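# Place folded umbrella flat inside storage box

## Task

Put the folded umbrella so it lies flat on the floor of the storage box without contacting any of the box's walls; striking or leaning it on the rim, or on an inner wall face just beneath the rim, may count as failure. The box must stay in its original position, neither rotated nor tipped. The result only counts if the umbrella stays there without the robot holding it, so release it and pull the gripper away at the end.

## Robot and tools

Robot: a single arm with a two-finger parallel gripper and one camera, cam_wrist (672x504), mounted on the hand. The fingers extend along the gripper's own +x axis and close along its y axis. The reported end_effector_position is the point midway between the finger pads, roughly 3 to 4 cm short of the fingertips.

Frames: result lines use the scene frame. Its origin is on the tabletop straight under the arm's base, +z is up, and +y lies to the left when facing along +x. The base itself may be slightly tilted. Positions are in metres, orientation as a quaternion wxyz, velocities in m/s and rad/s. The printed hand position can be somewhat wrong, especially when the arm is stretched out.

execute_actions(actions): actions is a list of actions; each action is a table of 1 to 15 rows, and each row lasts one control step of 1/30 s. If a table has fewer than 15 rows, its final row is repeated to fill 15 steps. An empty list moves nothing and just returns state plus images. Every row has 7 numbers, each in [-1, 1], ordered dx, dy, dz, rx, ry, rz, opening. The first six are an offset, not a pose: the target for the gripper relative to where it was measured at the start of that action, expressed in the gripper's own axes (not the scene frame). All rows in one action are measured from that same start, not chained from row to row. For the first action in a call, the start is the pose in the most recent result. Scale: 1.0 equals 0.6 m of translation or 180 degrees of rotation; rx, ry, rz form a single rotation vector. opening is absolute, not an offset: +1 is fully open (0.088 m), the bare fingers touch at about -0.80, and values down to -1 close no further. Allow at least about 0.5 s for a full open-to-close.

Per control step the commanded pose is clipped to within 70 mm and 16 degrees of the measured pose, so a large offset may need several actions; after an action the arm only continues up to the last clipped pose. If position and orientation cannot both be reached, position wins. The "Hand target" line shows where the controller is currently driving.

move(target, speed, blocking): target is one 7-number row exactly like a row above: an offset in the gripper's axes from the pose in this scene's latest result showing a pose, plus an absolute opening, sent when the move begins. The gripper follows a straight path there, turning the shorter way. speed is the path's top speed in m/s, 0.002 to 0.5 (default 0.25); rotation is capped at twice that in rad/s. The path takes 0.5 to 10 s; anything longer is cut off at 10 s before arrival. It does not slow for obstacles, the hand may lag, drift, or exceed speed (especially near full reach), and faster contacts or targets set deeper past a contact push harder. The result adds a "move:" line: done means settled near target; other endings include off_target, moving, held (a check blocked the final step) or fault, plus the distance left. limits=paced means the sent pose was clipped; limits=held means some steps were blocked, after which the arm may jump faster than speed. blocking=false returns after 0.5 s while motion continues; until a result shows the move ended, further moves and execute_actions are rejected, so use wait or stop first.

wait(seconds): 0 to 10; holds the last command and returns a normal result, ending early if a running move finishes. stop(): brakes a running move (needs room, more when fast); the fingers keep moving. zoom_image(camera, region): camera is "cam_wrist", region [x0, y0, x1, y1] in image pixels from the top-left, at most 504x504, giving a sharper crop of the latest image. show_instructions(): shows the scene's reference images. finished_scene(scene): ends the current scene with the given number, irreversibly, and reports success; finish only after the umbrella rests on its own and the gripper is away. Answering without any tool call ends everything.

Result lines: Joint positions and Joint velocities list waist, shoulder, elbow, wrist pitch, wrist yaw, wrist roll (rad, rad/s) and then the finger-pad gap (m). Ranges: waist -3.054 to 3.054, shoulder 0.000 to 3.142, elbow 0.000 to 2.356, wrist pitch -1.571 to 1.571, wrist yaw -1.571 to 1.571, wrist roll -3.142 to 3.142. grip_measured gives finger opening on the command scale; it may carry a constant error near 1 mm, and reads up to about 0.061 too narrow while squeezing firmly. To hold something, command roughly 0.07 below grip_measured for a firm grip, less for a lighter one; parts thinner than about 3 mm get reduced force. Each pad manages about 34 to 49 N. External joint torques estimate outside push per joint (including friction and held weight); "no reading" means none available. "pose unreachable" means the clearance check altered or blocked the command (the mounting block counts as arm). MOTOR HOT appears from 50 °C; at 95 °C an OVER-TEMPERATURE FAULT holds the arm, and if it fails to cool the arm goes limp and drops everything.

Calibration for cam_wrist: K=[[387.693, 0, 337.076], [0, 387.693, 249.615], [0, 0, 1]], D=[0.177233, 0.00484901, 0, 0, 0.0000118473, 0.218814, 0.00888757, 0.0000480077], initial T_world_to_cam=[[0.738429, -0.672129, 0.0544532, 0.136233], [-0.628498, -0.715254, -0.305617, 0.425773], [0.244362, 0.191453, -0.950596, 0.241494], [0, 0, 0, 1]], pos_world=[0.107987, 0.349868, 0.352269]; expect small errors.

Cautions: joint friction can leave the gripper short or tilted, so check pose after each move and correct tilt. Contact torque at a joint's load limit (waist 17.6, shoulder 21.8, elbow 21.7, wrist pitch 5.74, wrist yaw 5.72, wrist roll 5.36 N m, held weight included) triggers a TORQUE FAULT: a 10 s halt and the rest of the call skipped. Avoid dropping the umbrella, slamming or pressing hard, bumping or shifting the box, and knocking anything off the table. Loose objects can occasionally be nudged by an outside push. The robot keeps its last command while you compose a reply.

Each tool is called after "Request:" by a JSON object that holds its "api" and its "payload", one argument or row to a line.

Reference images:

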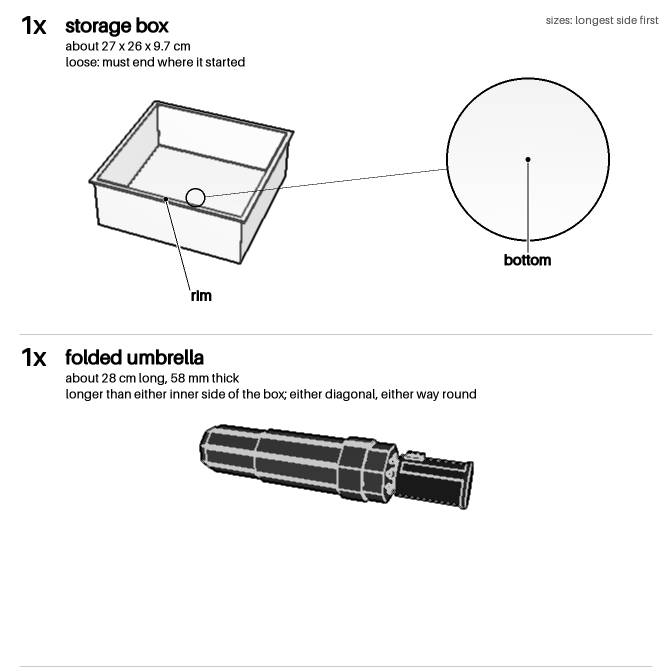

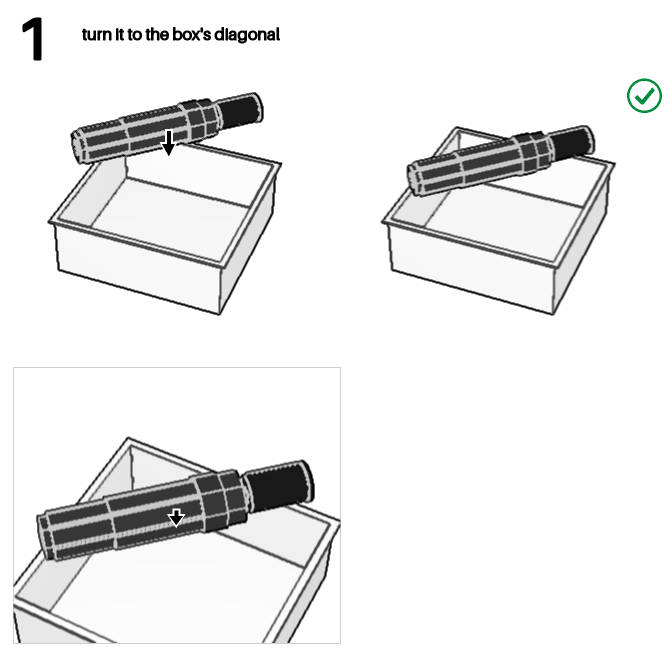

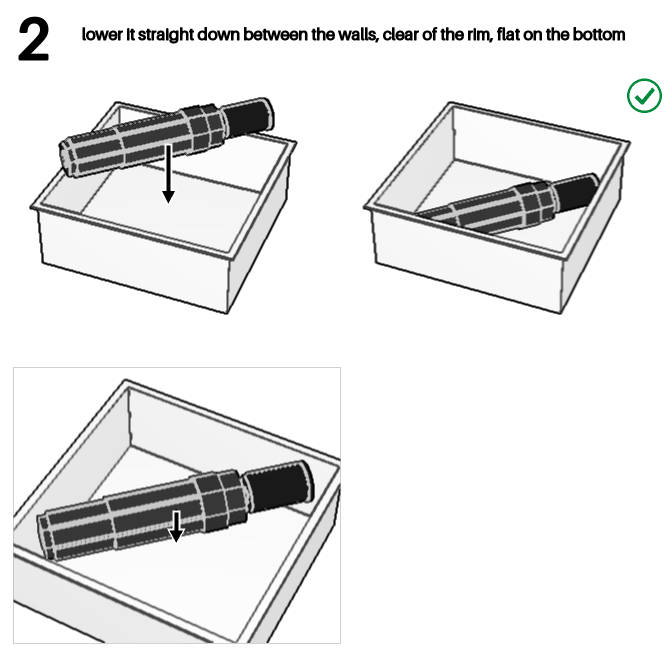

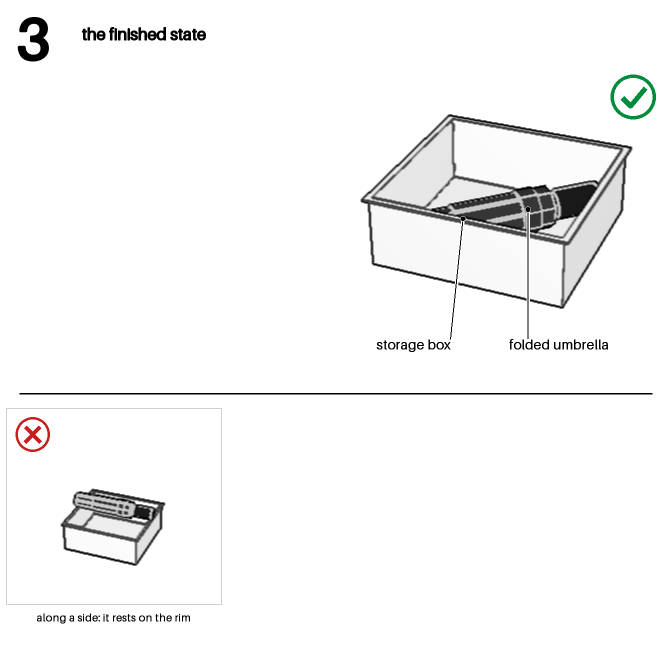

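## Session

Request:
{"api": "execute_actions", "payload": {
  "actions": []
}}

Scene clock: 0.00 s.
end_effector_position=(+0.1089, +0.3427, +0.2697) grip_measured=+0.829 end_effector_quat_wxyz=(+0.807, -0.202, +0.392, +0.392) end_effector_velocity=(-0.001, -0.002, -0.003) end_effector_angular_velocity=(-0.020, -0.003, +0.019)
Joint positions: [ 1.337  1.327  1.042 -0.604  0.327  0.38   0.08 ]
Joint velocities: [-0.002  0.002 -0.002 -0.007 -0.007 -0.022  0.   ]
Joint torques (N m, as the arm reports them, + toward a larger angle): no reading
External joint torques (N m, as the arm's controller estimates them; a push from outside toward a larger angle lowers the number): no reading
Motor temperatures (°C, as the motors report them): [26 26 24 26 25 24]
Heat: hottest waist 26 °C (+0.0 °C/min).
Hand target: +0.109, +0.343, +0.270; +0.807, -0.202, +0.392, +0.392

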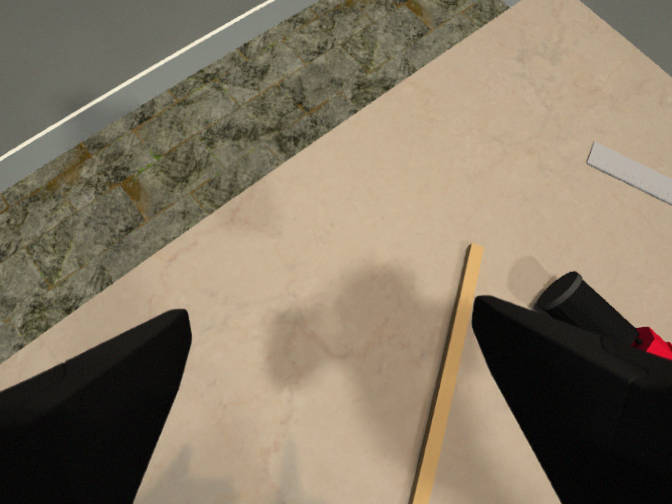

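Request:
{"api": "move", "payload": {
  "target": [-0.2,-0.49,0.05,0,0.1,0,1]
}}

Scene clock: 10.27 s.
end_effector_position=(+0.3063, +0.1261, +0.3861) grip_measured=+0.989 end_effector_quat_wxyz=(+0.734, -0.258, +0.517, +0.358) end_effector_velocity=(-0.005, -0.002, +0.002) end_effector_angular_velocity=(+0.001, +0.021, -0.000)
Joint positions: [ 0.127  1.583  1.858 -1.522 -0.285 -0.666  0.087]
Joint velocities: [-0.007  0.002  0.017 -0.037 -0.007 -0.007  0.   ]
Joint torques (N m, as the arm reports them, + toward a larger angle): [-0.74 -5.02  7.39  0.45 -0.24 -0.06]
External joint torques (N m, as the arm's controller estimates them; a push from outside toward a larger angle lowers the number): [-0.26  1.01  1.87 -0.3  -0.07 -0.06]
Motor temperatures (°C, as the motors report them): [26 27 25 27 25 24]
Heat: hottest shoulder 27 °C (+5.8 °C/min).
Hand target: +0.309, +0.126, +0.386; +0.733, -0.257, +0.517, +0.359
Off the commanded pose: 0.004 m, 1 deg.
move: done
camera_calibration (this result's frames):
cam_wrist: T_world_to_cam=[[0.74801, -0.660254, 0.0674233, -0.17089], [-0.662092, -0.749391, 0.00686816, 0.324448], [0.0459916, -0.0497779, -0.997701, 0.454783], [0, 0, 0, 1]] pos_world=[0.321726, 0.152946, 0.463031]

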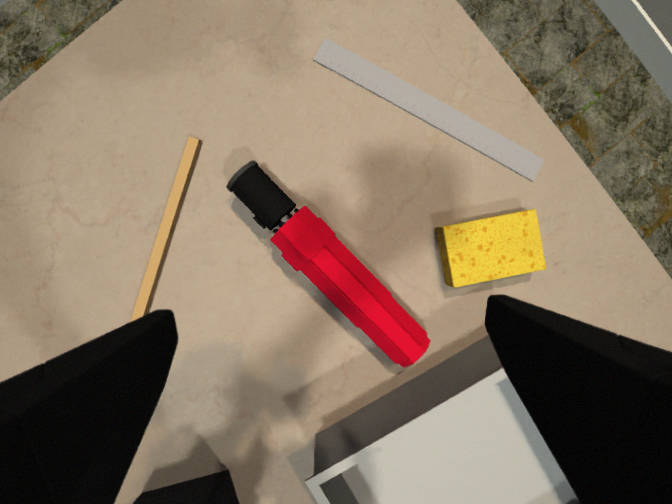

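Request:
{"api": "move", "payload": {
  "target": [-0.17,-0.22,-0.5,0.264,0,-0.093,1]
}}

Scene clock: 29.67 s.
end_effector_position=(+0.2177, -0.2007, +0.3798) grip_measured=+0.989 end_effector_quat_wxyz=(+0.819, -0.008, +0.573, +0.016) end_effector_velocity=(-0.003, -0.001, +0.001) end_effector_angular_velocity=(-0.005, +0.007, -0.002)
Joint positions: [-1.073  1.635  1.771 -1.573 -0.378 -0.996  0.087]
Joint velocities: [-0.007 -0.002  0.002 -0.007  0.007 -0.007  0.   ]
Joint torques (N m, as the arm reports them, + toward a larger angle): [-0.9  -4.73  7.09  0.3  -0.23 -0.04]
External joint torques (N m, as the arm's controller estimates them; a push from outside toward a larger angle lowers the number): [-0.35  0.93  1.59 -0.3   0.02 -0.04]
Motor temperatures (°C, as the motors report them): [26 28 27 27 25 24]
Heat: hottest shoulder 28 °C (+4.0 °C/min).
Hand target: +0.218, -0.204, +0.380; +0.820, -0.007, +0.573, +0.015
Off the commanded pose: 0.006 m, 1 deg.
joint sent to its limit — the command would take joint 4 (wrist pitch) past its lower limit, so that joint was sent only as far as its limit.
move: done
camera_calibration (this result's frames):
cam_wrist: T_world_to_cam=[[-0.0319211, -0.998061, 0.0534277, -0.212683], [-0.999489, 0.0317742, -0.00359685, 0.255077], [0.00189226, -0.0535152, -0.998565, 0.445488], [0, 0, 0, 1]] pos_world=[0.247315, -0.196535, 0.457129]

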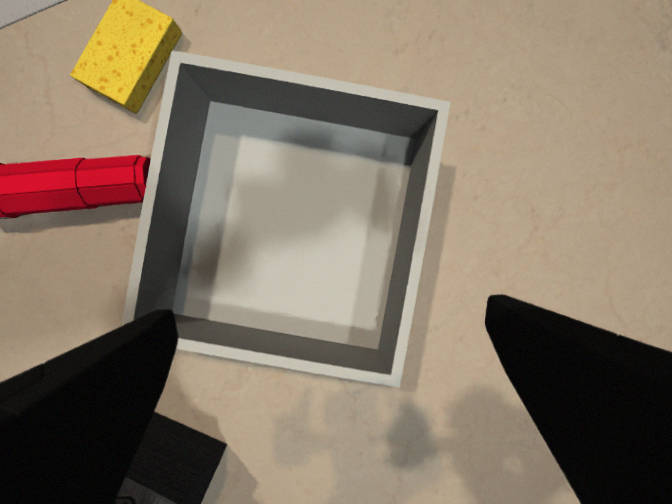

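Request:
{"api": "move", "payload": {
  "target": [0.43,0.532,0.052,0,0.112,0,1]
}}

Request:
{"api": "move", "payload": {
  "target": [0,0,0,0.49,0,0,1],
  "speed": 0.4
}}

Scene clock: 46.20 s.
end_effector_position=(+0.3215, +0.1182, +0.1507) grip_measured=+0.989 end_effector_quat_wxyz=(+0.707, -0.016, +0.707, +0.010) end_effector_velocity=(-0.003, -0.001, -0.003) end_effector_angular_velocity=(+0.002, +0.018, -0.011)
Joint positions: [ 0.246  1.835  1.253 -0.929 -0.059  0.283  0.087]
Joint velocities: [-0.002  0.007 -0.002 -0.007 -0.007  0.007  0.   ]
Joint torques (N m, as the arm reports them, + toward a larger angle): [-0.31 -6.56  6.86  0.16  0.13  0.15]
External joint torques (N m, as the arm's controller estimates them; a push from outside toward a larger angle lowers the number): [ 0.23  1.17  1.53 -0.18  0.12  0.14]
Motor temperatures (°C, as the motors report them): [26 29 28 27 25 24]
Heat: hottest shoulder 29 °C (+3.9 °C/min).
Hand target: +0.324, +0.119, +0.149; +0.707, -0.017, +0.707, +0.009
Off the commanded pose: 0.006 m, 1 deg.
move: done
camera_calibration (this result's frames):
cam_wrist: T_world_to_cam=[[-0.00650649, -0.996274, 0.0860038, 0.107845], [-0.940341, 0.035353, 0.338392, 0.276864], [-0.340171, -0.0786711, -0.937067, 0.337292], [0, 0, 0, 1]] pos_world=[0.375785, 0.12419, 0.213102]

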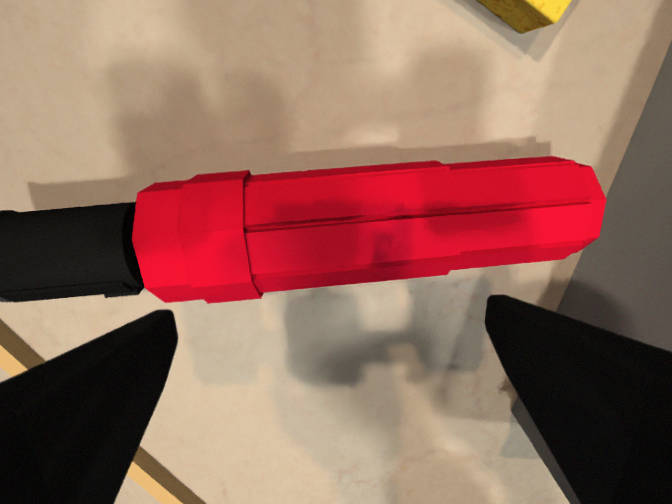

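Scene clock: 48.63 s.
end_effector_position=(+0.3214, +0.1182, +0.1506) grip_measured=+0.989 end_effector_quat_wxyz=(+0.519, +0.480, +0.515, -0.484) end_effector_velocity=(-0.005, +0.002, -0.001) end_effector_angular_velocity=(+0.003, +0.015, +0.014)
Joint positions: [ 0.246  1.835  1.253 -0.929 -0.059  1.819  0.087]
Joint velocities: [ 0.007 -0.002 -0.007 -0.007 -0.007 -0.007 -0.   ]
Joint torques (N m, as the arm reports them, + toward a larger angle): [-0.46 -7.9   5.37  0.07  0.06  0.14]
External joint torques (N m, as the arm's controller estimates them; a push from outside toward a larger angle lowers the number): [ 0.01 -0.24  0.16 -0.18  0.    0.14]
Motor temperatures (°C, as the motors report them): [26 29 28 27 25 24]
Heat: hottest shoulder 29 °C (+3.7 °C/min).
Hand target: +0.321, +0.118, +0.151; +0.519, +0.481, +0.515, -0.485
Off the commanded pose: 0.000 m, 0 deg.
move: done
camera_calibration (this result's frames):
cam_wrist: T_world_to_cam=[[-0.996577, -0.0273389, 0.0780149, 0.312793], [0.0000428064, 0.94356, 0.331201, -0.131621], [-0.0826664, 0.33007, -0.94033, 0.206593], [0, 0, 0, 1]] pos_world=[0.328806, 0.0645538, 0.213456]

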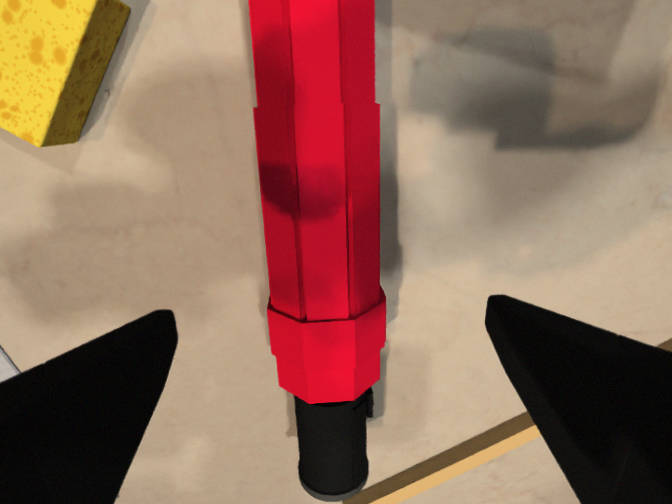

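Request:
{"api": "move", "payload": {
  "target": [0.178,0.002,-0.01,0,0,0,1],
  "speed": 0.1
}}

Request:
{"api": "move", "payload": {
  "target": [0,0,0,0,0,0,0.1]
}}

Scene clock: 58.13 s.
end_effector_position=(+0.3276, +0.1254, +0.0506) grip_measured=+0.989 end_effector_quat_wxyz=(+0.522, +0.486, +0.513, -0.477) end_effector_velocity=(-0.001, +0.002, +0.001) end_effector_angular_velocity=(+0.006, +0.005, +0.010)
Joint positions: [ 0.278  2.057  1.118 -0.551 -0.059  1.852  0.087]
Joint velocities: [ 0.002 -0.002  0.002 -0.007 -0.007 -0.007  0.   ]
Joint torques (N m, as the arm reports them, + toward a larger angle): [-0.21 -6.93  3.54  0.25  0.14  0.09]
External joint torques (N m, as the arm's controller estimates them; a push from outside toward a larger angle lowers the number): [ 0.31  1.25 -0.7  -0.05  0.09  0.09]
Motor temperatures (°C, as the motors report them): [26 30 28 27 25 24]
Heat: hottest shoulder 30 °C (+4.1 °C/min).
Hand target: +0.323, +0.124, +0.044; +0.520, +0.480, +0.515, -0.484
Off the commanded pose: 0.009 m, 1 deg.
move: off_target
camera_calibration (this result's frames):
cam_wrist: T_world_to_cam=[[-0.997817, -0.0285108, 0.0595666, 0.328435], [-0.00661293, 0.940606, 0.339435, -0.103157], [-0.0657063, 0.3383, -0.938742, 0.104031], [0, 0, 0, 1]] pos_world=[0.333871, 0.0712003, 0.113109]

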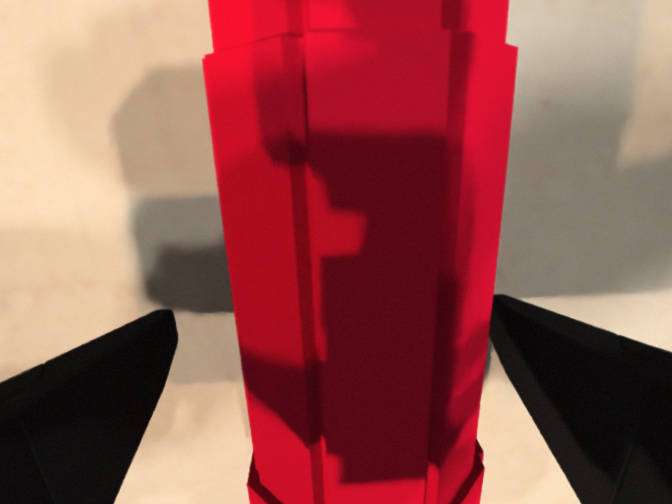

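Scene clock: 58.77 s.
end_effector_position=(+0.3272, +0.1252, +0.0506) grip_measured=+0.114 end_effector_quat_wxyz=(+0.522, +0.486, +0.513, -0.478) end_effector_velocity=(-0.002, -0.003, -0.001) end_effector_angular_velocity=(-0.012, +0.009, +0.019)
Joint positions: [ 0.278  2.057  1.118 -0.552 -0.059  1.852  0.045]
Joint velocities: [-0.002  0.002 -0.002 -0.007  0.007 -0.022 -0.001]
Joint torques (N m, as the arm reports them, + toward a larger angle): [-0.54 -8.25  4.36  0.22  0.07  0.02]
External joint torques (N m, as the arm's controller estimates them; a push from outside toward a larger angle lowers the number): [ 0.11 -0.13  0.15 -0.07  0.    0.02]
Motor temperatures (°C, as the motors report them): [26 30 28 27 25 24]
Heat: hottest shoulder 30 °C (+4.1 °C/min).
Hand target: +0.328, +0.125, +0.051; +0.522, +0.486, +0.513, -0.477
Off the commanded pose: 0.000 m, 0 deg.
move: done
camera_calibration (this result's frames):
cam_wrist: T_world_to_cam=[[-0.997713, -0.0283469, 0.0613678, 0.327896], [-0.00588993, 0.94083, 0.338828, -0.103256], [-0.0673414, 0.337692, -0.938845, 0.104664], [0, 0, 0, 1]] pos_world=[0.333586, 0.0710967, 0.113127]

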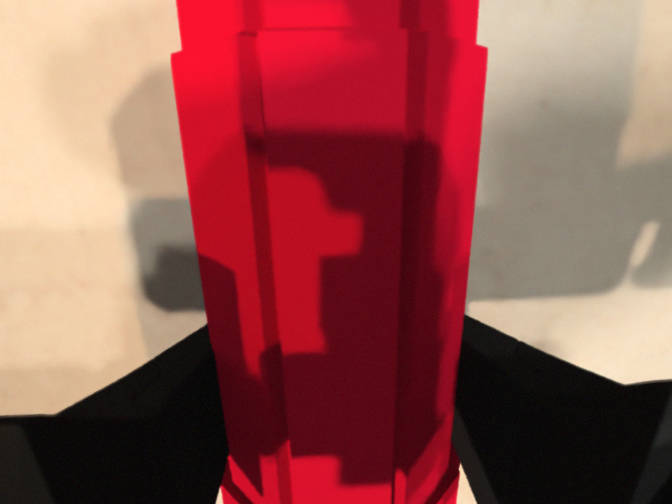

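Request:
{"api": "move", "payload": {
  "target": [-0.003,0,0,0,0,0,0.0]
}}

Request:
{"api": "move", "payload": {
  "target": [-0.24,0,0,0,0,0,0.0],
  "speed": 0.15
}}

Scene clock: 64.10 s.
end_effector_position=(+0.3270, +0.1251, +0.0506) grip_measured=+0.077 end_effector_quat_wxyz=(+0.522, +0.485, +0.513, -0.478) end_effector_velocity=(-0.002, -0.000, +0.000) end_effector_angular_velocity=(+0.004, +0.009, +0.005)
Joint positions: [ 0.278  2.057  1.118 -0.554 -0.059  1.852  0.043]
Joint velocities: [-0.002 -0.002 -0.002 -0.007 -0.007 -0.007 -0.   ]
Joint torques (N m, as the arm reports them, + toward a larger angle): [-0.57 -8.94  4.46 -0.22  0.06  0.  ]
External joint torques (N m, as the arm's controller estimates them; a push from outside toward a larger angle lowers the number): [ 0.   -0.71  0.17 -0.53  0.    0.  ]
Motor temperatures (°C, as the motors report them): [26 31 28 27 25 24]
Heat: hottest shoulder 31 °C (+4.1 °C/min).
Hand target: +0.327, +0.125, +0.052; +0.522, +0.486, +0.513, -0.478
Off the commanded pose: 0.002 m, 0 deg.
move: done
camera_calibration (this result's frames):
cam_wrist: T_world_to_cam=[[-0.997648, -0.028248, 0.0624483, 0.327572], [-0.00545664, 0.940964, 0.338464, -0.103315], [-0.0683225, 0.337327, -0.938905, 0.105043], [0, 0, 0, 1]] pos_world=[0.333415, 0.0710346, 0.113137]

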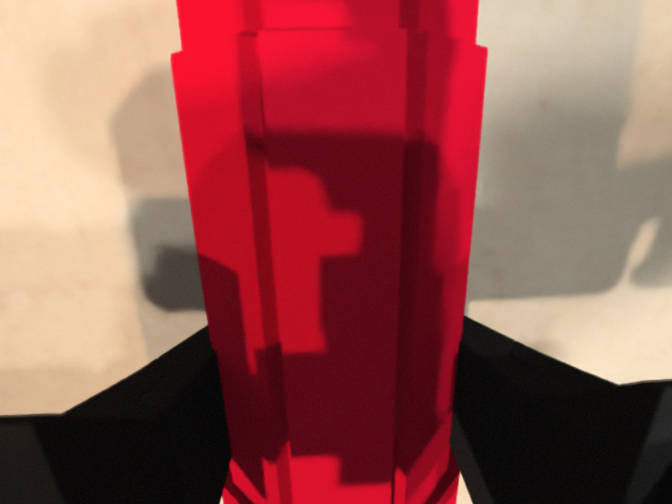

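Scene clock: 65.53 s.
end_effector_position=(+0.3190, +0.1228, +0.1839) grip_measured=+0.077 end_effector_quat_wxyz=(+0.517, +0.475, +0.518, -0.489) end_effector_velocity=(+0.001, +0.000, -0.001) end_effector_angular_velocity=(+0.008, -0.000, +0.005)
Joint positions: [ 0.254  1.803  1.35  -1.075 -0.059  1.827  0.043]
Joint velocities: [-0.002  0.002 -0.002  0.007 -0.007 -0.007 -0.   ]
Joint torques (N m, as the arm reports them, + toward a larger angle): [-0.83 -9.76  7.64 -0.16 -0.02 -0.07]
External joint torques (N m, as the arm's controller estimates them; a push from outside toward a larger angle lowers the number): [-0.3  -2.18  2.23 -0.38 -0.09 -0.07]
Motor temperatures (°C, as the motors report them): [26 31 28 27 25 24]
Heat: hottest shoulder 31 °C (+4.0 °C/min).
Hand target: +0.324, +0.124, +0.194; +0.521, +0.485, +0.513, -0.478
Off the commanded pose: 0.012 m, 2 deg.
move: off_target
camera_calibration (this result's frames):
cam_wrist: T_world_to_cam=[[-0.995262, -0.0266153, 0.0935174, 0.304526], [0.00542551, 0.945105, 0.326721, -0.148158], [-0.0970795, 0.32568, -0.940483, 0.241353], [0, 0, 0, 1]] pos_world=[0.327318, 0.0695259, 0.246917]

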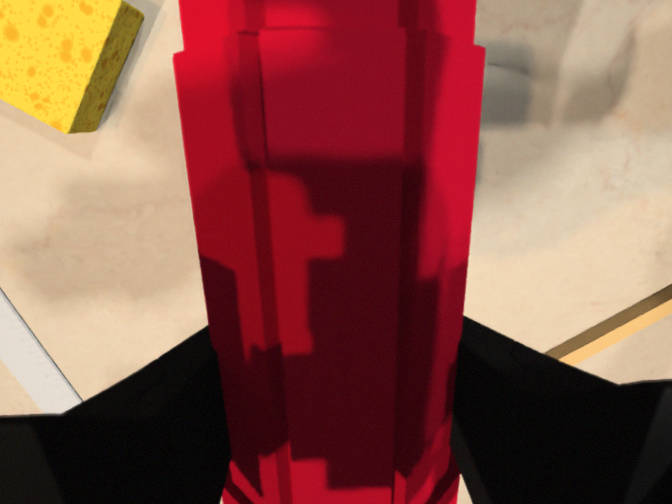

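Request:
{"api": "move", "payload": {
  "target": [-0.025,-0.105,0.484,-0.166,0,0,0.0],
  "speed": 0.15
}}

Scene clock: 76.20 s.
end_effector_position=(+0.2731, -0.1653, +0.1970) grip_measured=+0.077 end_effector_quat_wxyz=(+0.614, +0.329, +0.634, -0.337) end_effector_velocity=(+0.001, +0.003, -0.000) end_effector_angular_velocity=(+0.022, -0.007, +0.004)
Joint positions: [-0.674  1.822  1.322 -1.114 -0.075  0.375  0.043]
Joint velocities: [-0.002  0.002  0.002 -0.007 -0.022 -0.007 -0.   ]
Joint torques (N m, as the arm reports them, + toward a larger angle): [-0.89 -6.8   7.86 -0.07 -0.12 -0.1 ]
External joint torques (N m, as the arm's controller estimates them; a push from outside toward a larger angle lowers the number): [-0.22  0.47  2.34 -0.36 -0.13 -0.11]
Motor temperatures (°C, as the motors report them): [26 33 29 27 25 24]
Heat: hottest shoulder 33 °C (+5.0 °C/min).
Hand target: +0.277, -0.168, +0.200; +0.619, +0.329, +0.629, -0.336
Off the commanded pose: 0.009 m, 1 deg.
move: off_target
camera_calibration (this result's frames):
cam_wrist: T_world_to_cam=[[-0.848425, -0.519504, 0.101445, 0.126798], [-0.456793, 0.815436, 0.355534, 0.219269], [-0.267423, 0.255305, -0.929142, 0.375676], [0, 0, 0, 1]] pos_world=[0.308204, -0.20884, 0.258236]

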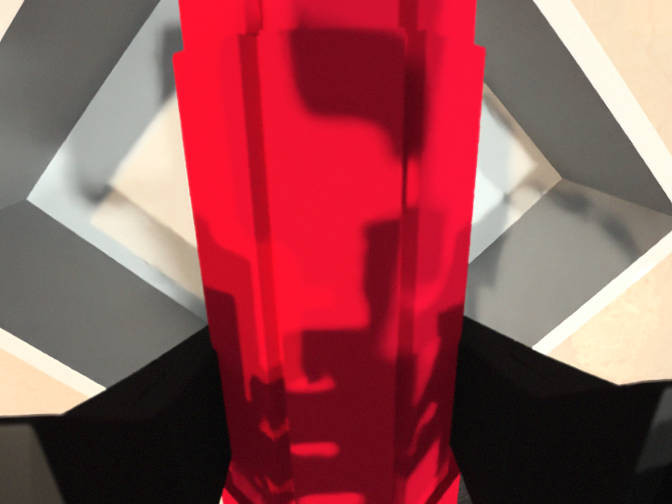

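Request:
{"api": "move", "payload": {
  "target": [0.06,0.001,0.009,0,-0.0055,0.008,0.0],
  "speed": 0.05
}}

Scene clock: 93.67 s.
end_effector_position=(+0.2775, -0.1695, +0.1639) grip_measured=+0.077 end_effector_quat_wxyz=(+0.627, +0.331, +0.622, -0.332) end_effector_velocity=(-0.000, -0.002, +0.000) end_effector_angular_velocity=(-0.010, -0.002, -0.009)
Joint positions: [-0.674  1.855  1.227 -0.951 -0.089  0.374  0.043]
Joint velocities: [-0.002 -0.002 -0.002  0.007  0.007  0.007 -0.   ]
Joint torques (N m, as the arm reports them, + toward a larger angle): [-0.96 -6.96  4.79  0.28 -0.08  0.  ]
External joint torques (N m, as the arm's controller estimates them; a push from outside toward a larger angle lowers the number): [-0.2   0.39 -0.57 -0.06 -0.11  0.  ]
Motor temperatures (°C, as the motors report them): [26 33 30 26 25 24]
Heat: hottest shoulder 33 °C (+5.1 °C/min).
Hand target: +0.276, -0.169, +0.161; +0.624, +0.334, +0.624, -0.332
Off the commanded pose: 0.004 m, 1 deg.
move: done
camera_calibration (this result's frames):
cam_wrist: T_world_to_cam=[[-0.849656, -0.521916, 0.0754186, 0.135975], [-0.471925, 0.816378, 0.332888, 0.244571], [-0.235309, 0.247248, -0.939946, 0.338647], [0, 0, 0, 1]] pos_world=[0.310638, -0.212424, 0.22664]

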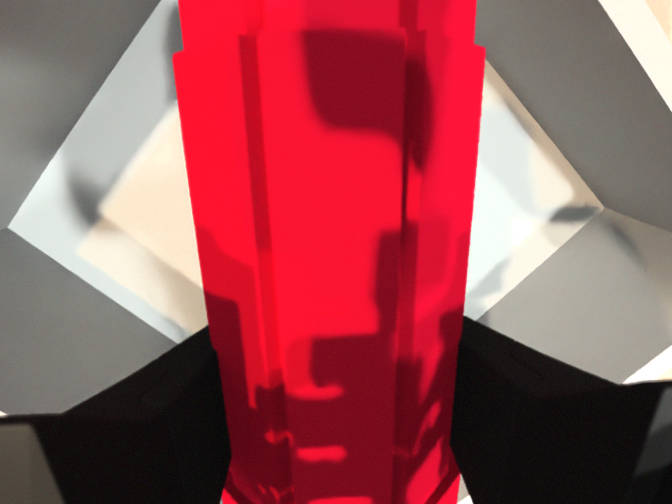

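Request:
{"api": "move", "payload": {
  "target": [0.17,-0.005,-0.0075,0,0,0,0.0],
  "speed": 0.04
}}

Scene clock: 106.63 s.
end_effector_position=(+0.2757, -0.1697, +0.0651) grip_measured=+0.077 end_effector_quat_wxyz=(+0.630, +0.331, +0.619, -0.332) end_effector_velocity=(-0.002, +0.001, +0.000) end_effector_angular_velocity=(+0.010, +0.002, +0.004)
Joint positions: [-0.65   2.047  1.039 -0.561 -0.089  0.398  0.043]
Joint velocities: [-0.002 -0.002 -0.002 -0.007 -0.007 -0.007 -0.   ]
Joint torques (N m, as the arm reports them, + toward a larger angle): [-0.51 -7.32  3.71  0.32  0.02  0.09]
External joint torques (N m, as the arm's controller estimates them; a push from outside toward a larger angle lowers the number): [ 0.25  0.36 -0.61 -0.03  0.    0.09]
Motor temperatures (°C, as the motors report them): [26 33 29 27 25 24]
Heat: hottest shoulder 33 °C (+4.0 °C/min).
Hand target: +0.274, -0.168, +0.062; +0.627, +0.331, +0.622, -0.332
Off the commanded pose: 0.004 m, 1 deg.
move: done
camera_calibration (this result's frames):
cam_wrist: T_world_to_cam=[[-0.84973, -0.522306, 0.0718074, 0.14192], [-0.475075, 0.817612, 0.32529, 0.278305], [-0.228611, 0.242294, -0.942884, 0.242884], [0, 0, 0, 1]] pos_world=[0.308335, -0.21227, 0.128291]

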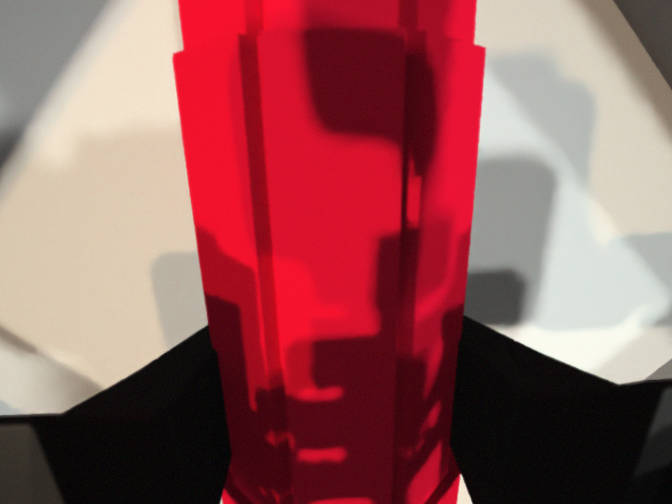

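Request:
{"api": "move", "payload": {
  "target": [0.02,-0.002,-0.005,0,0,0,0.0],
  "speed": 0.015
}}

Request:
{"api": "move", "payload": {
  "target": [0,0,0,0,0,0,0.7]
}}

Request:
{"api": "move", "payload": {
  "target": [-0.45,0,-0.1,0,-0.1,0,0.7],
  "speed": 0.2
}}

Scene clock: 111.03 s.
end_effector_position=(+0.2751, -0.1697, +0.0559) grip_measured=+0.077 end_effector_quat_wxyz=(+0.633, +0.330, +0.616, -0.332) end_effector_velocity=(-0.002, +0.004, -0.001) end_effector_angular_velocity=(+0.012, +0.007, +0.023)
Joint positions: [-0.649  2.066  1.02  -0.515 -0.089  0.399  0.043]
Joint velocities: [ 0.002 -0.002 -0.007 -0.007 -0.007 -0.022  0.   ]
Joint torques (N m, as the arm reports them, + toward a larger angle): [-0.49 -7.31  3.62  0.34  0.01  0.08]
External joint torques (N m, as the arm's controller estimates them; a push from outside toward a larger angle lowers the number): [ 0.22  0.34 -0.53 -0.02  0.    0.08]
Motor temperatures (°C, as the motors report them): [26 33 29 27 25 24]
Heat: hottest shoulder 33 °C (+4.0 °C/min).
Hand target: +0.273, -0.168, +0.053; +0.630, +0.331, +0.619, -0.332
Off the commanded pose: 0.004 m, 0 deg.
move: done
camera_calibration (this result's frames):
cam_wrist: T_world_to_cam=[[-0.849817, -0.522613, 0.0684588, 0.142219], [-0.477776, 0.81865, 0.318657, 0.282281], [-0.222578, 0.238092, -0.945395, 0.231887], [0, 0, 0, 1]] pos_world=[0.30734, -0.211974, 0.119537]

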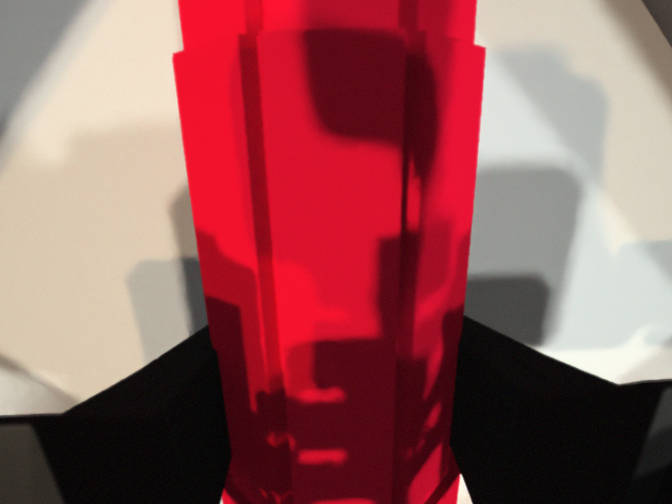

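Scene clock: 111.63 s.
end_effector_position=(+0.2751, -0.1697, +0.0559) grip_measured=+0.696 end_effector_quat_wxyz=(+0.633, +0.330, +0.616, -0.332) end_effector_velocity=(-0.004, +0.003, +0.000) end_effector_angular_velocity=(+0.018, +0.014, +0.003)
Joint positions: [-0.649  2.066  1.02  -0.514 -0.089  0.399  0.073]
Joint velocities: [-0.002 -0.002 -0.002 -0.022 -0.007 -0.007  0.001]
Joint torques (N m, as the arm reports them, + toward a larger angle): [-0.68 -7.72  4.44  0.17  0.02  0.01]
External joint torques (N m, as the arm's controller estimates them; a push from outside toward a larger angle lowers the number): [ 0.08 -0.05  0.25 -0.2   0.    0.01]
Motor temperatures (°C, as the motors report them): [26 33 29 27 25 24]
Heat: hottest shoulder 33 °C (+3.0 °C/min).
Hand target: +0.275, -0.170, +0.056; +0.633, +0.330, +0.616, -0.332
Off the commanded pose: 0.000 m, 0 deg.
move: done
camera_calibration (this result's frames):
cam_wrist: T_world_to_cam=[[-0.849821, -0.522628, 0.0682967, 0.142262], [-0.477905, 0.8187, 0.318335, 0.282413], [-0.222285, 0.237889, -0.945515, 0.231807], [0, 0, 0, 1]] pos_world=[0.307391, -0.212005, 0.119559]

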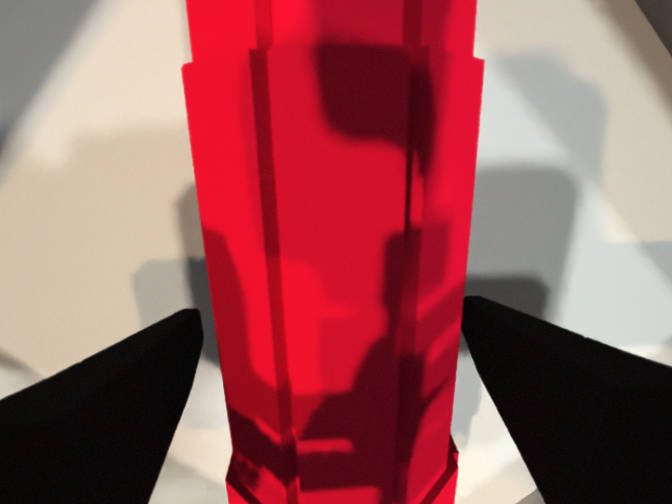

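Scene clock: 113.47 s.
end_effector_position=(+0.2327, -0.1173, +0.3183) grip_measured=+0.697 end_effector_quat_wxyz=(+0.718, +0.276, +0.514, -0.380) end_effector_velocity=(+0.000, +0.002, +0.002) end_effector_angular_velocity=(+0.006, -0.007, -0.002)
Joint positions: [-0.578  1.316  1.277 -1.247  0.054  0.478  0.073]
Joint velocities: [ 0.002 -0.002  0.007 -0.007 -0.007  0.007 -0.   ]
Joint torques (N m, as the arm reports them, + toward a larger angle): [-0.08 -4.25  7.75  0.52  0.16  0.07]
External joint torques (N m, as the arm's controller estimates them; a push from outside toward a larger angle lowers the number): [ 0.37 -0.12  1.67 -0.29  0.05  0.06]
Motor temperatures (°C, as the motors report them): [26 33 29 27 25 24]
Heat: hottest shoulder 33 °C (+3.0 °C/min).
Hand target: +0.234, -0.117, +0.323; +0.722, +0.274, +0.509, -0.380
Off the commanded pose: 0.007 m, 1 deg.
move: done
camera_calibration (this result's frames):
cam_wrist: T_world_to_cam=[[-0.862734, -0.502758, 0.0540764, 0.125538], [-0.502395, 0.864381, 0.0210972, 0.241308], [-0.0573494, -0.00896645, -0.998314, 0.407461], [0, 0, 0, 1]] pos_world=[0.252906, -0.141813, 0.394895]

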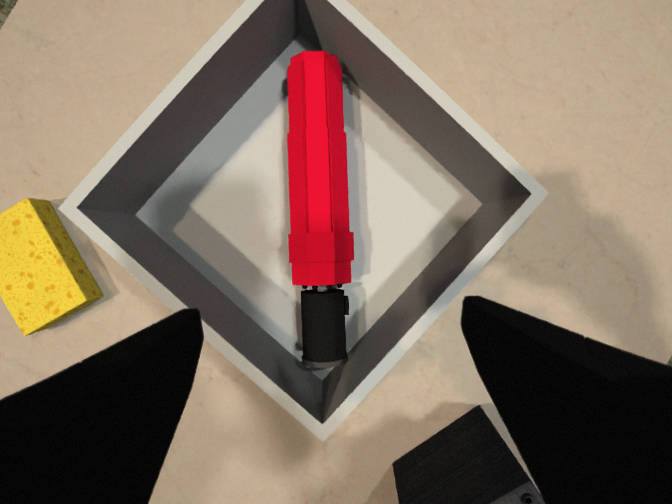

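Request:
{"api": "move", "payload": {
  "target": [0.348,-0.003,-0.004,0,0.103,0,1],
  "speed": 0.2
}}

Request:
{"api": "move", "payload": {
  "target": [0.118,0,-0.005,0,0,0,1],
  "speed": 0.06
}}

Scene clock: 123.67 s.
end_effector_position=(+0.2677, -0.1680, +0.1229) grip_measured=+0.989 end_effector_quat_wxyz=(+0.626, +0.332, +0.623, -0.331) end_effector_velocity=(-0.003, -0.000, +0.000) end_effector_angular_velocity=(-0.002, +0.010, +0.004)
Joint positions: [-0.677  1.896  1.099 -0.786 -0.091  0.37   0.087]
Joint velocities: [-0.002 -0.002 -0.002 -0.007  0.007 -0.007 -0.   ]
Joint torques (N m, as the arm reports them, + toward a larger angle): [-0.93 -6.13  6.21  0.27 -0.1  -0.08]
External joint torques (N m, as the arm's controller estimates them; a push from outside toward a larger angle lowers the number): [-0.2   1.25  1.14 -0.09 -0.11 -0.08]
Motor temperatures (°C, as the motors report them): [26 32 30 27 25 24]
Heat: hottest shoulder 32 °C (+1.0 °C/min).
Hand target: +0.270, -0.170, +0.121; +0.626, +0.333, +0.623, -0.330
Off the commanded pose: 0.004 m, 0 deg.
move: done
camera_calibration (this result's frames):
cam_wrist: T_world_to_cam=[[-0.848901, -0.523237, 0.0747665, 0.131138], [-0.472572, 0.814718, 0.336022, 0.251893], [-0.236732, 0.249917, -0.938882, 0.298155], [0, 0, 0, 1]] pos_world=[0.300944, -0.211119, 0.185486]

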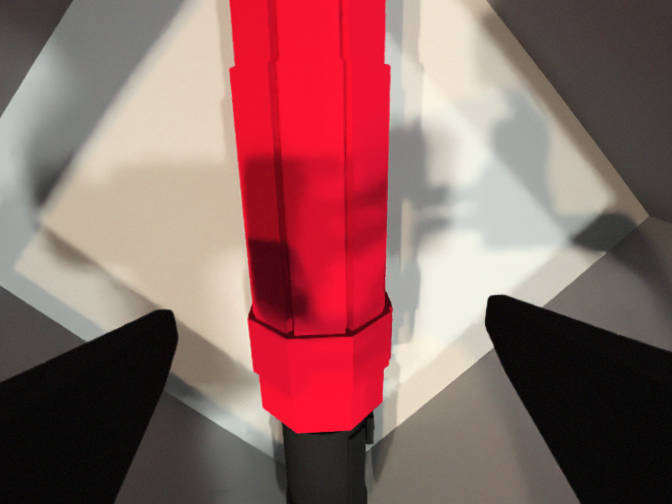

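Scene clock: 125.20 s.
end_effector_position=(+0.2711, -0.1691, +0.0584) grip_measured=+0.989 end_effector_quat_wxyz=(+0.634, +0.331, +0.616, -0.331) end_effector_velocity=(-0.003, -0.000, +0.000) end_effector_angular_velocity=(-0.002, +0.010, +0.004)
Joint positions: [-0.655  2.049  1.003 -0.515 -0.091  0.392  0.087]
Joint velocities: [-0.002 -0.002 -0.002 -0.007  0.007 -0.007  0.   ]
Joint torques (N m, as the arm reports them, + toward a larger angle): [-0.35 -6.11  3.35  0.28  0.03  0.12]
External joint torques (N m, as the arm's controller estimates them; a push from outside toward a larger angle lowers the number): [ 0.41  1.4  -0.82 -0.09  0.01  0.12]
Motor temperatures (°C, as the motors report them): [26 32 30 27 25 24]
Heat: hottest shoulder 32 °C (+1.0 °C/min).
Hand target: +0.267, -0.166, +0.053; +0.626, +0.331, +0.623, -0.331
Off the commanded pose: 0.009 m, 1 deg.
move: off_target
camera_calibration (this result's frames):
cam_wrist: T_world_to_cam=[[-0.849689, -0.523109, 0.0662246, 0.138977], [-0.478889, 0.818153, 0.318262, 0.279332], [-0.220667, 0.238709, -0.945687, 0.232828], [0, 0, 0, 1]] pos_world=[0.303234, -0.211414, 0.122078]

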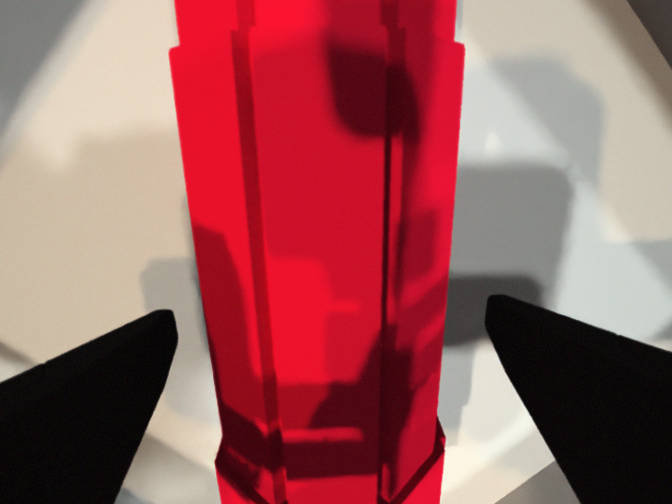

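Request:
{"api": "move", "payload": {
  "target": [0.012,0.007,-0.004,0,0,0,1],
  "speed": 0.02
}}

Request:
{"api": "move", "payload": {
  "target": [0,0,0,0,0,0,0.02]
}}

Request:
{"api": "move", "payload": {
  "target": [-0.003,0.018,0,-0.012,0,0,0.02],
  "speed": 0.015
}}

Scene clock: 131.37 s.
end_effector_position=(+0.2772, -0.1680, +0.0571) grip_measured=+0.989 end_effector_quat_wxyz=(+0.641, +0.330, +0.609, -0.332) end_effector_velocity=(-0.004, -0.000, -0.001) end_effector_angular_velocity=(+0.000, +0.014, +0.003)
Joint positions: [-0.642  2.052  1.003 -0.491 -0.091  0.407  0.087]
Joint velocities: [-0.002  0.002 -0.002 -0.007  0.007 -0.007 -0.   ]
Joint torques (N m, as the arm reports them, + toward a larger angle): [-0.34 -6.36  3.52  0.36  0.04  0.14]
External joint torques (N m, as the arm's controller estimates them; a push from outside toward a larger angle lowers the number): [ 0.4   1.26 -0.69 -0.04  0.03  0.14]
Motor temperatures (°C, as the motors report them): [26 32 29 27 25 24]
Heat: hottest shoulder 32 °C (+0.0 °C/min).
Hand target: +0.273, -0.165, +0.051; +0.634, +0.330, +0.616, -0.332
Off the commanded pose: 0.008 m, 1 deg.
move: done
camera_calibration (this result's frames):
cam_wrist: T_world_to_cam=[[-0.850155, -0.523358, 0.0577312, 0.14544], [-0.4848, 0.820833, 0.301996, 0.28478], [-0.20544, 0.228755, -0.95156, 0.227056], [0, 0, 0, 1]] pos_world=[0.308354, -0.209581, 0.121659]

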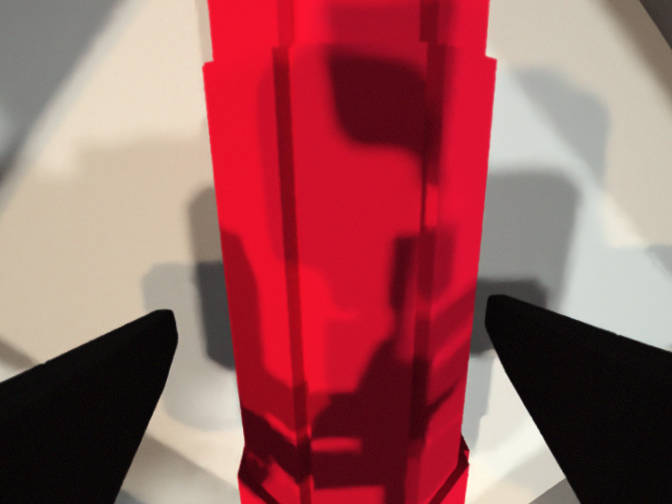

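Scene clock: 131.90 s.
end_effector_position=(+0.2771, -0.1680, +0.0571) grip_measured=+0.072 end_effector_quat_wxyz=(+0.641, +0.329, +0.609, -0.332) end_effector_velocity=(-0.004, +0.003, +0.000) end_effector_angular_velocity=(+0.018, +0.014, +0.003)
Joint positions: [-0.642  2.052  1.003 -0.491 -0.09   0.407  0.043]
Joint velocities: [-0.002 -0.002 -0.002 -0.022 -0.007 -0.007  0.   ]
Joint torques (N m, as the arm reports them, + toward a larger angle): [-0.67 -7.76  4.38  0.22 -0.02  0.01]
External joint torques (N m, as the arm's controller estimates them; a push from outside toward a larger angle lowers the number): [ 0.03 -0.27  0.28 -0.16 -0.03  0.01]
Motor temperatures (°C, as the motors report them): [26 32 29 27 25 24]
Heat: hottest shoulder 32 °C (-1.0 °C/min).
Hand target: +0.277, -0.168, +0.057; +0.641, +0.330, +0.609, -0.331
Off the commanded pose: 0.000 m, 0 deg.
move: done
camera_calibration (this result's frames):
cam_wrist: T_world_to_cam=[[-0.850149, -0.523292, 0.0584155, 0.145307], [-0.484649, 0.821044, 0.301666, 0.284842], [-0.205821, 0.22815, -0.951622, 0.227074], [0, 0, 0, 1]] pos_world=[0.308318, -0.209637, 0.121673]

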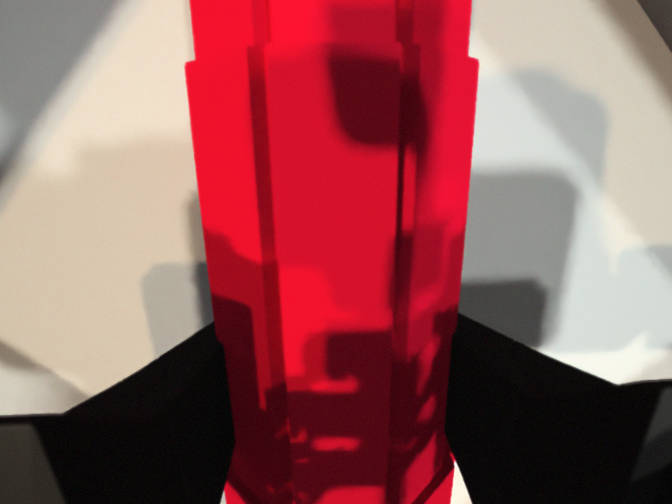

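Scene clock: 133.37 s.
end_effector_position=(+0.2817, -0.1612, +0.0578) grip_measured=+0.072 end_effector_quat_wxyz=(+0.643, +0.320, +0.617, -0.323) end_effector_velocity=(-0.002, +0.001, +0.000) end_effector_angular_velocity=(-0.003, +0.011, +0.023)
Joint positions: [-0.616  2.052  1.012 -0.504 -0.089  0.402  0.043]
Joint velocities: [ 0.002 -0.002 -0.002 -0.007  0.007 -0.022 -0.   ]
Joint torques (N m, as the arm reports them, + toward a larger angle): [-0.34 -7.55  5.76  0.04  0.03 -0.09]
External joint torques (N m, as the arm's controller estimates them; a push from outside toward a larger angle lowers the number): [ 0.39  0.06  1.56 -0.34  0.01 -0.09]
Motor temperatures (°C, as the motors report them): [26 32 29 27 25 24]
Heat: hottest shoulder 32 °C (-1.0 °C/min).
Hand target: +0.286, -0.162, +0.059; +0.647, +0.317, +0.615, -0.321
Off the commanded pose: 0.005 m, 1 deg.
move: done
camera_calibration (this result's frames):
cam_wrist: T_world_to_cam=[[-0.83369, -0.548643, 0.0628686, 0.143716], [-0.506968, 0.805518, 0.306797, 0.284693], [-0.218963, 0.223901, -0.949696, 0.230076], [0, 0, 0, 1]] pos_world=[0.314523, -0.201991, 0.122124]

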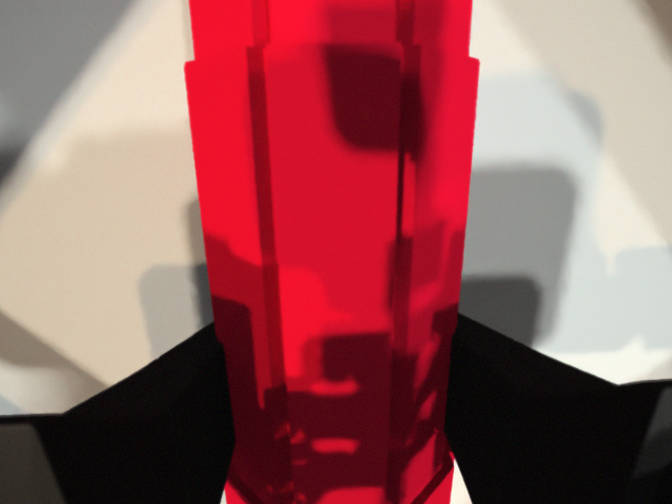

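Request:
{"api": "move", "payload": {
  "target": [0,0,0,0,0,0,1]
}}

Request:
{"api": "move", "payload": {
  "target": [-0.45,0,-0.06,0,-0.1,0,1],
  "speed": 0.2
}}

Scene clock: 140.97 s.
end_effector_position=(+0.2817, -0.1612, +0.0578) grip_measured=+0.988 end_effector_quat_wxyz=(+0.643, +0.320, +0.617, -0.323) end_effector_velocity=(-0.001, +0.003, +0.000) end_effector_angular_velocity=(+0.010, +0.003, +0.009)
Joint positions: [-0.616  2.052  1.012 -0.504 -0.089  0.402  0.087]
Joint velocities: [ 0.002 -0.002 -0.002 -0.007 -0.007 -0.007 -0.   ]
Joint torques (N m, as the arm reports them, + toward a larger angle): [-0.71 -7.7   4.32  0.2   0.    0.01]
External joint torques (N m, as the arm's controller estimates them; a push from outside toward a larger angle lowers the number): [-0.03 -0.06  0.1  -0.19  0.    0.01]
Motor temperatures (°C, as the motors report them): [26 33 29 27 25 24]
Heat: hottest shoulder 33 °C (+0.0 °C/min).
Hand target: +0.282, -0.161, +0.058; +0.643, +0.320, +0.617, -0.323
Off the commanded pose: 0.000 m, 0 deg.
move: done
camera_calibration (this result's frames):
cam_wrist: T_world_to_cam=[[-0.83369, -0.548643, 0.0628686, 0.143716], [-0.506968, 0.805518, 0.306797, 0.284693], [-0.218963, 0.223901, -0.949696, 0.230076], [0, 0, 0, 1]] pos_world=[0.314523, -0.201991, 0.122124]

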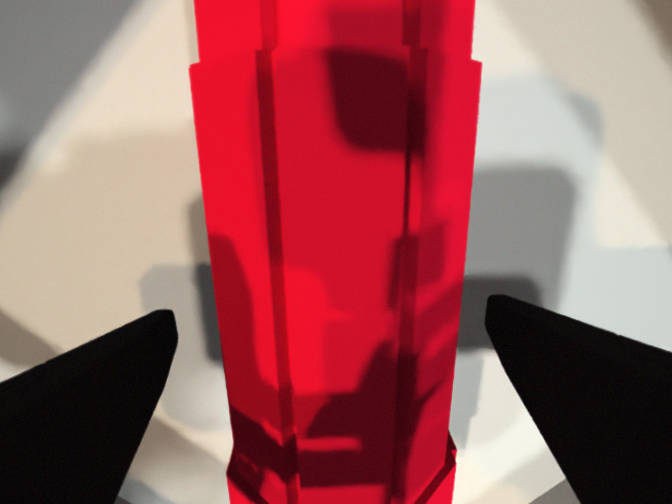

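Scene clock: 142.80 s.
end_effector_position=(+0.2486, -0.1275, +0.3203) grip_measured=+0.989 end_effector_quat_wxyz=(+0.728, +0.267, +0.513, -0.369) end_effector_velocity=(+0.002, +0.004, +0.002) end_effector_angular_velocity=(+0.016, -0.010, +0.016)
Joint positions: [-0.589  1.373  1.323 -1.218  0.042  0.438  0.087]
Joint velocities: [ 0.002 -0.002  0.007 -0.007 -0.022 -0.007  0.   ]
Joint torques (N m, as the arm reports them, + toward a larger angle): [-0.1  -5.01  7.73  0.52  0.25  0.11]
External joint torques (N m, as the arm's controller estimates them; a push from outside toward a larger angle lowers the number): [ 0.37 -0.45  1.61 -0.34  0.15  0.11]
Motor temperatures (°C, as the motors report them): [26 33 29 27 25 24]
Heat: hottest shoulder 33 °C (+0.0 °C/min).
Hand target: +0.250, -0.127, +0.325; +0.731, +0.266, +0.508, -0.369
Off the commanded pose: 0.007 m, 1 deg.
move: done
camera_calibration (this result's frames):
cam_wrist: T_world_to_cam=[[-0.846946, -0.529534, 0.0477111, 0.12876], [-0.529727, 0.848114, 0.00955138, 0.266554], [-0.0455223, -0.0171844, -0.998816, 0.406412], [0, 0, 0, 1]] pos_world=[0.268755, -0.150901, 0.397242]

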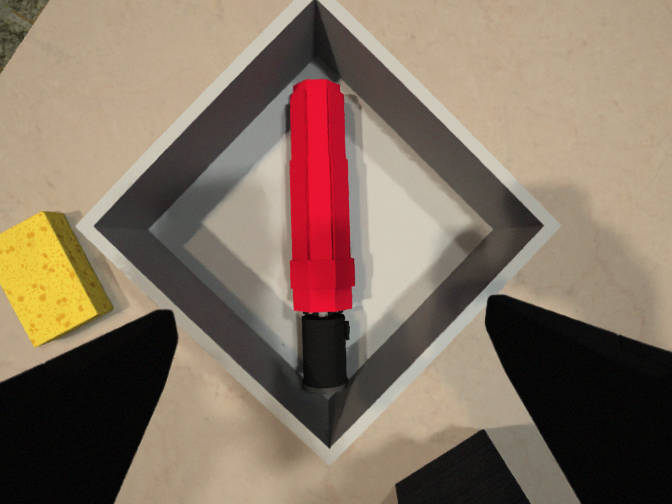

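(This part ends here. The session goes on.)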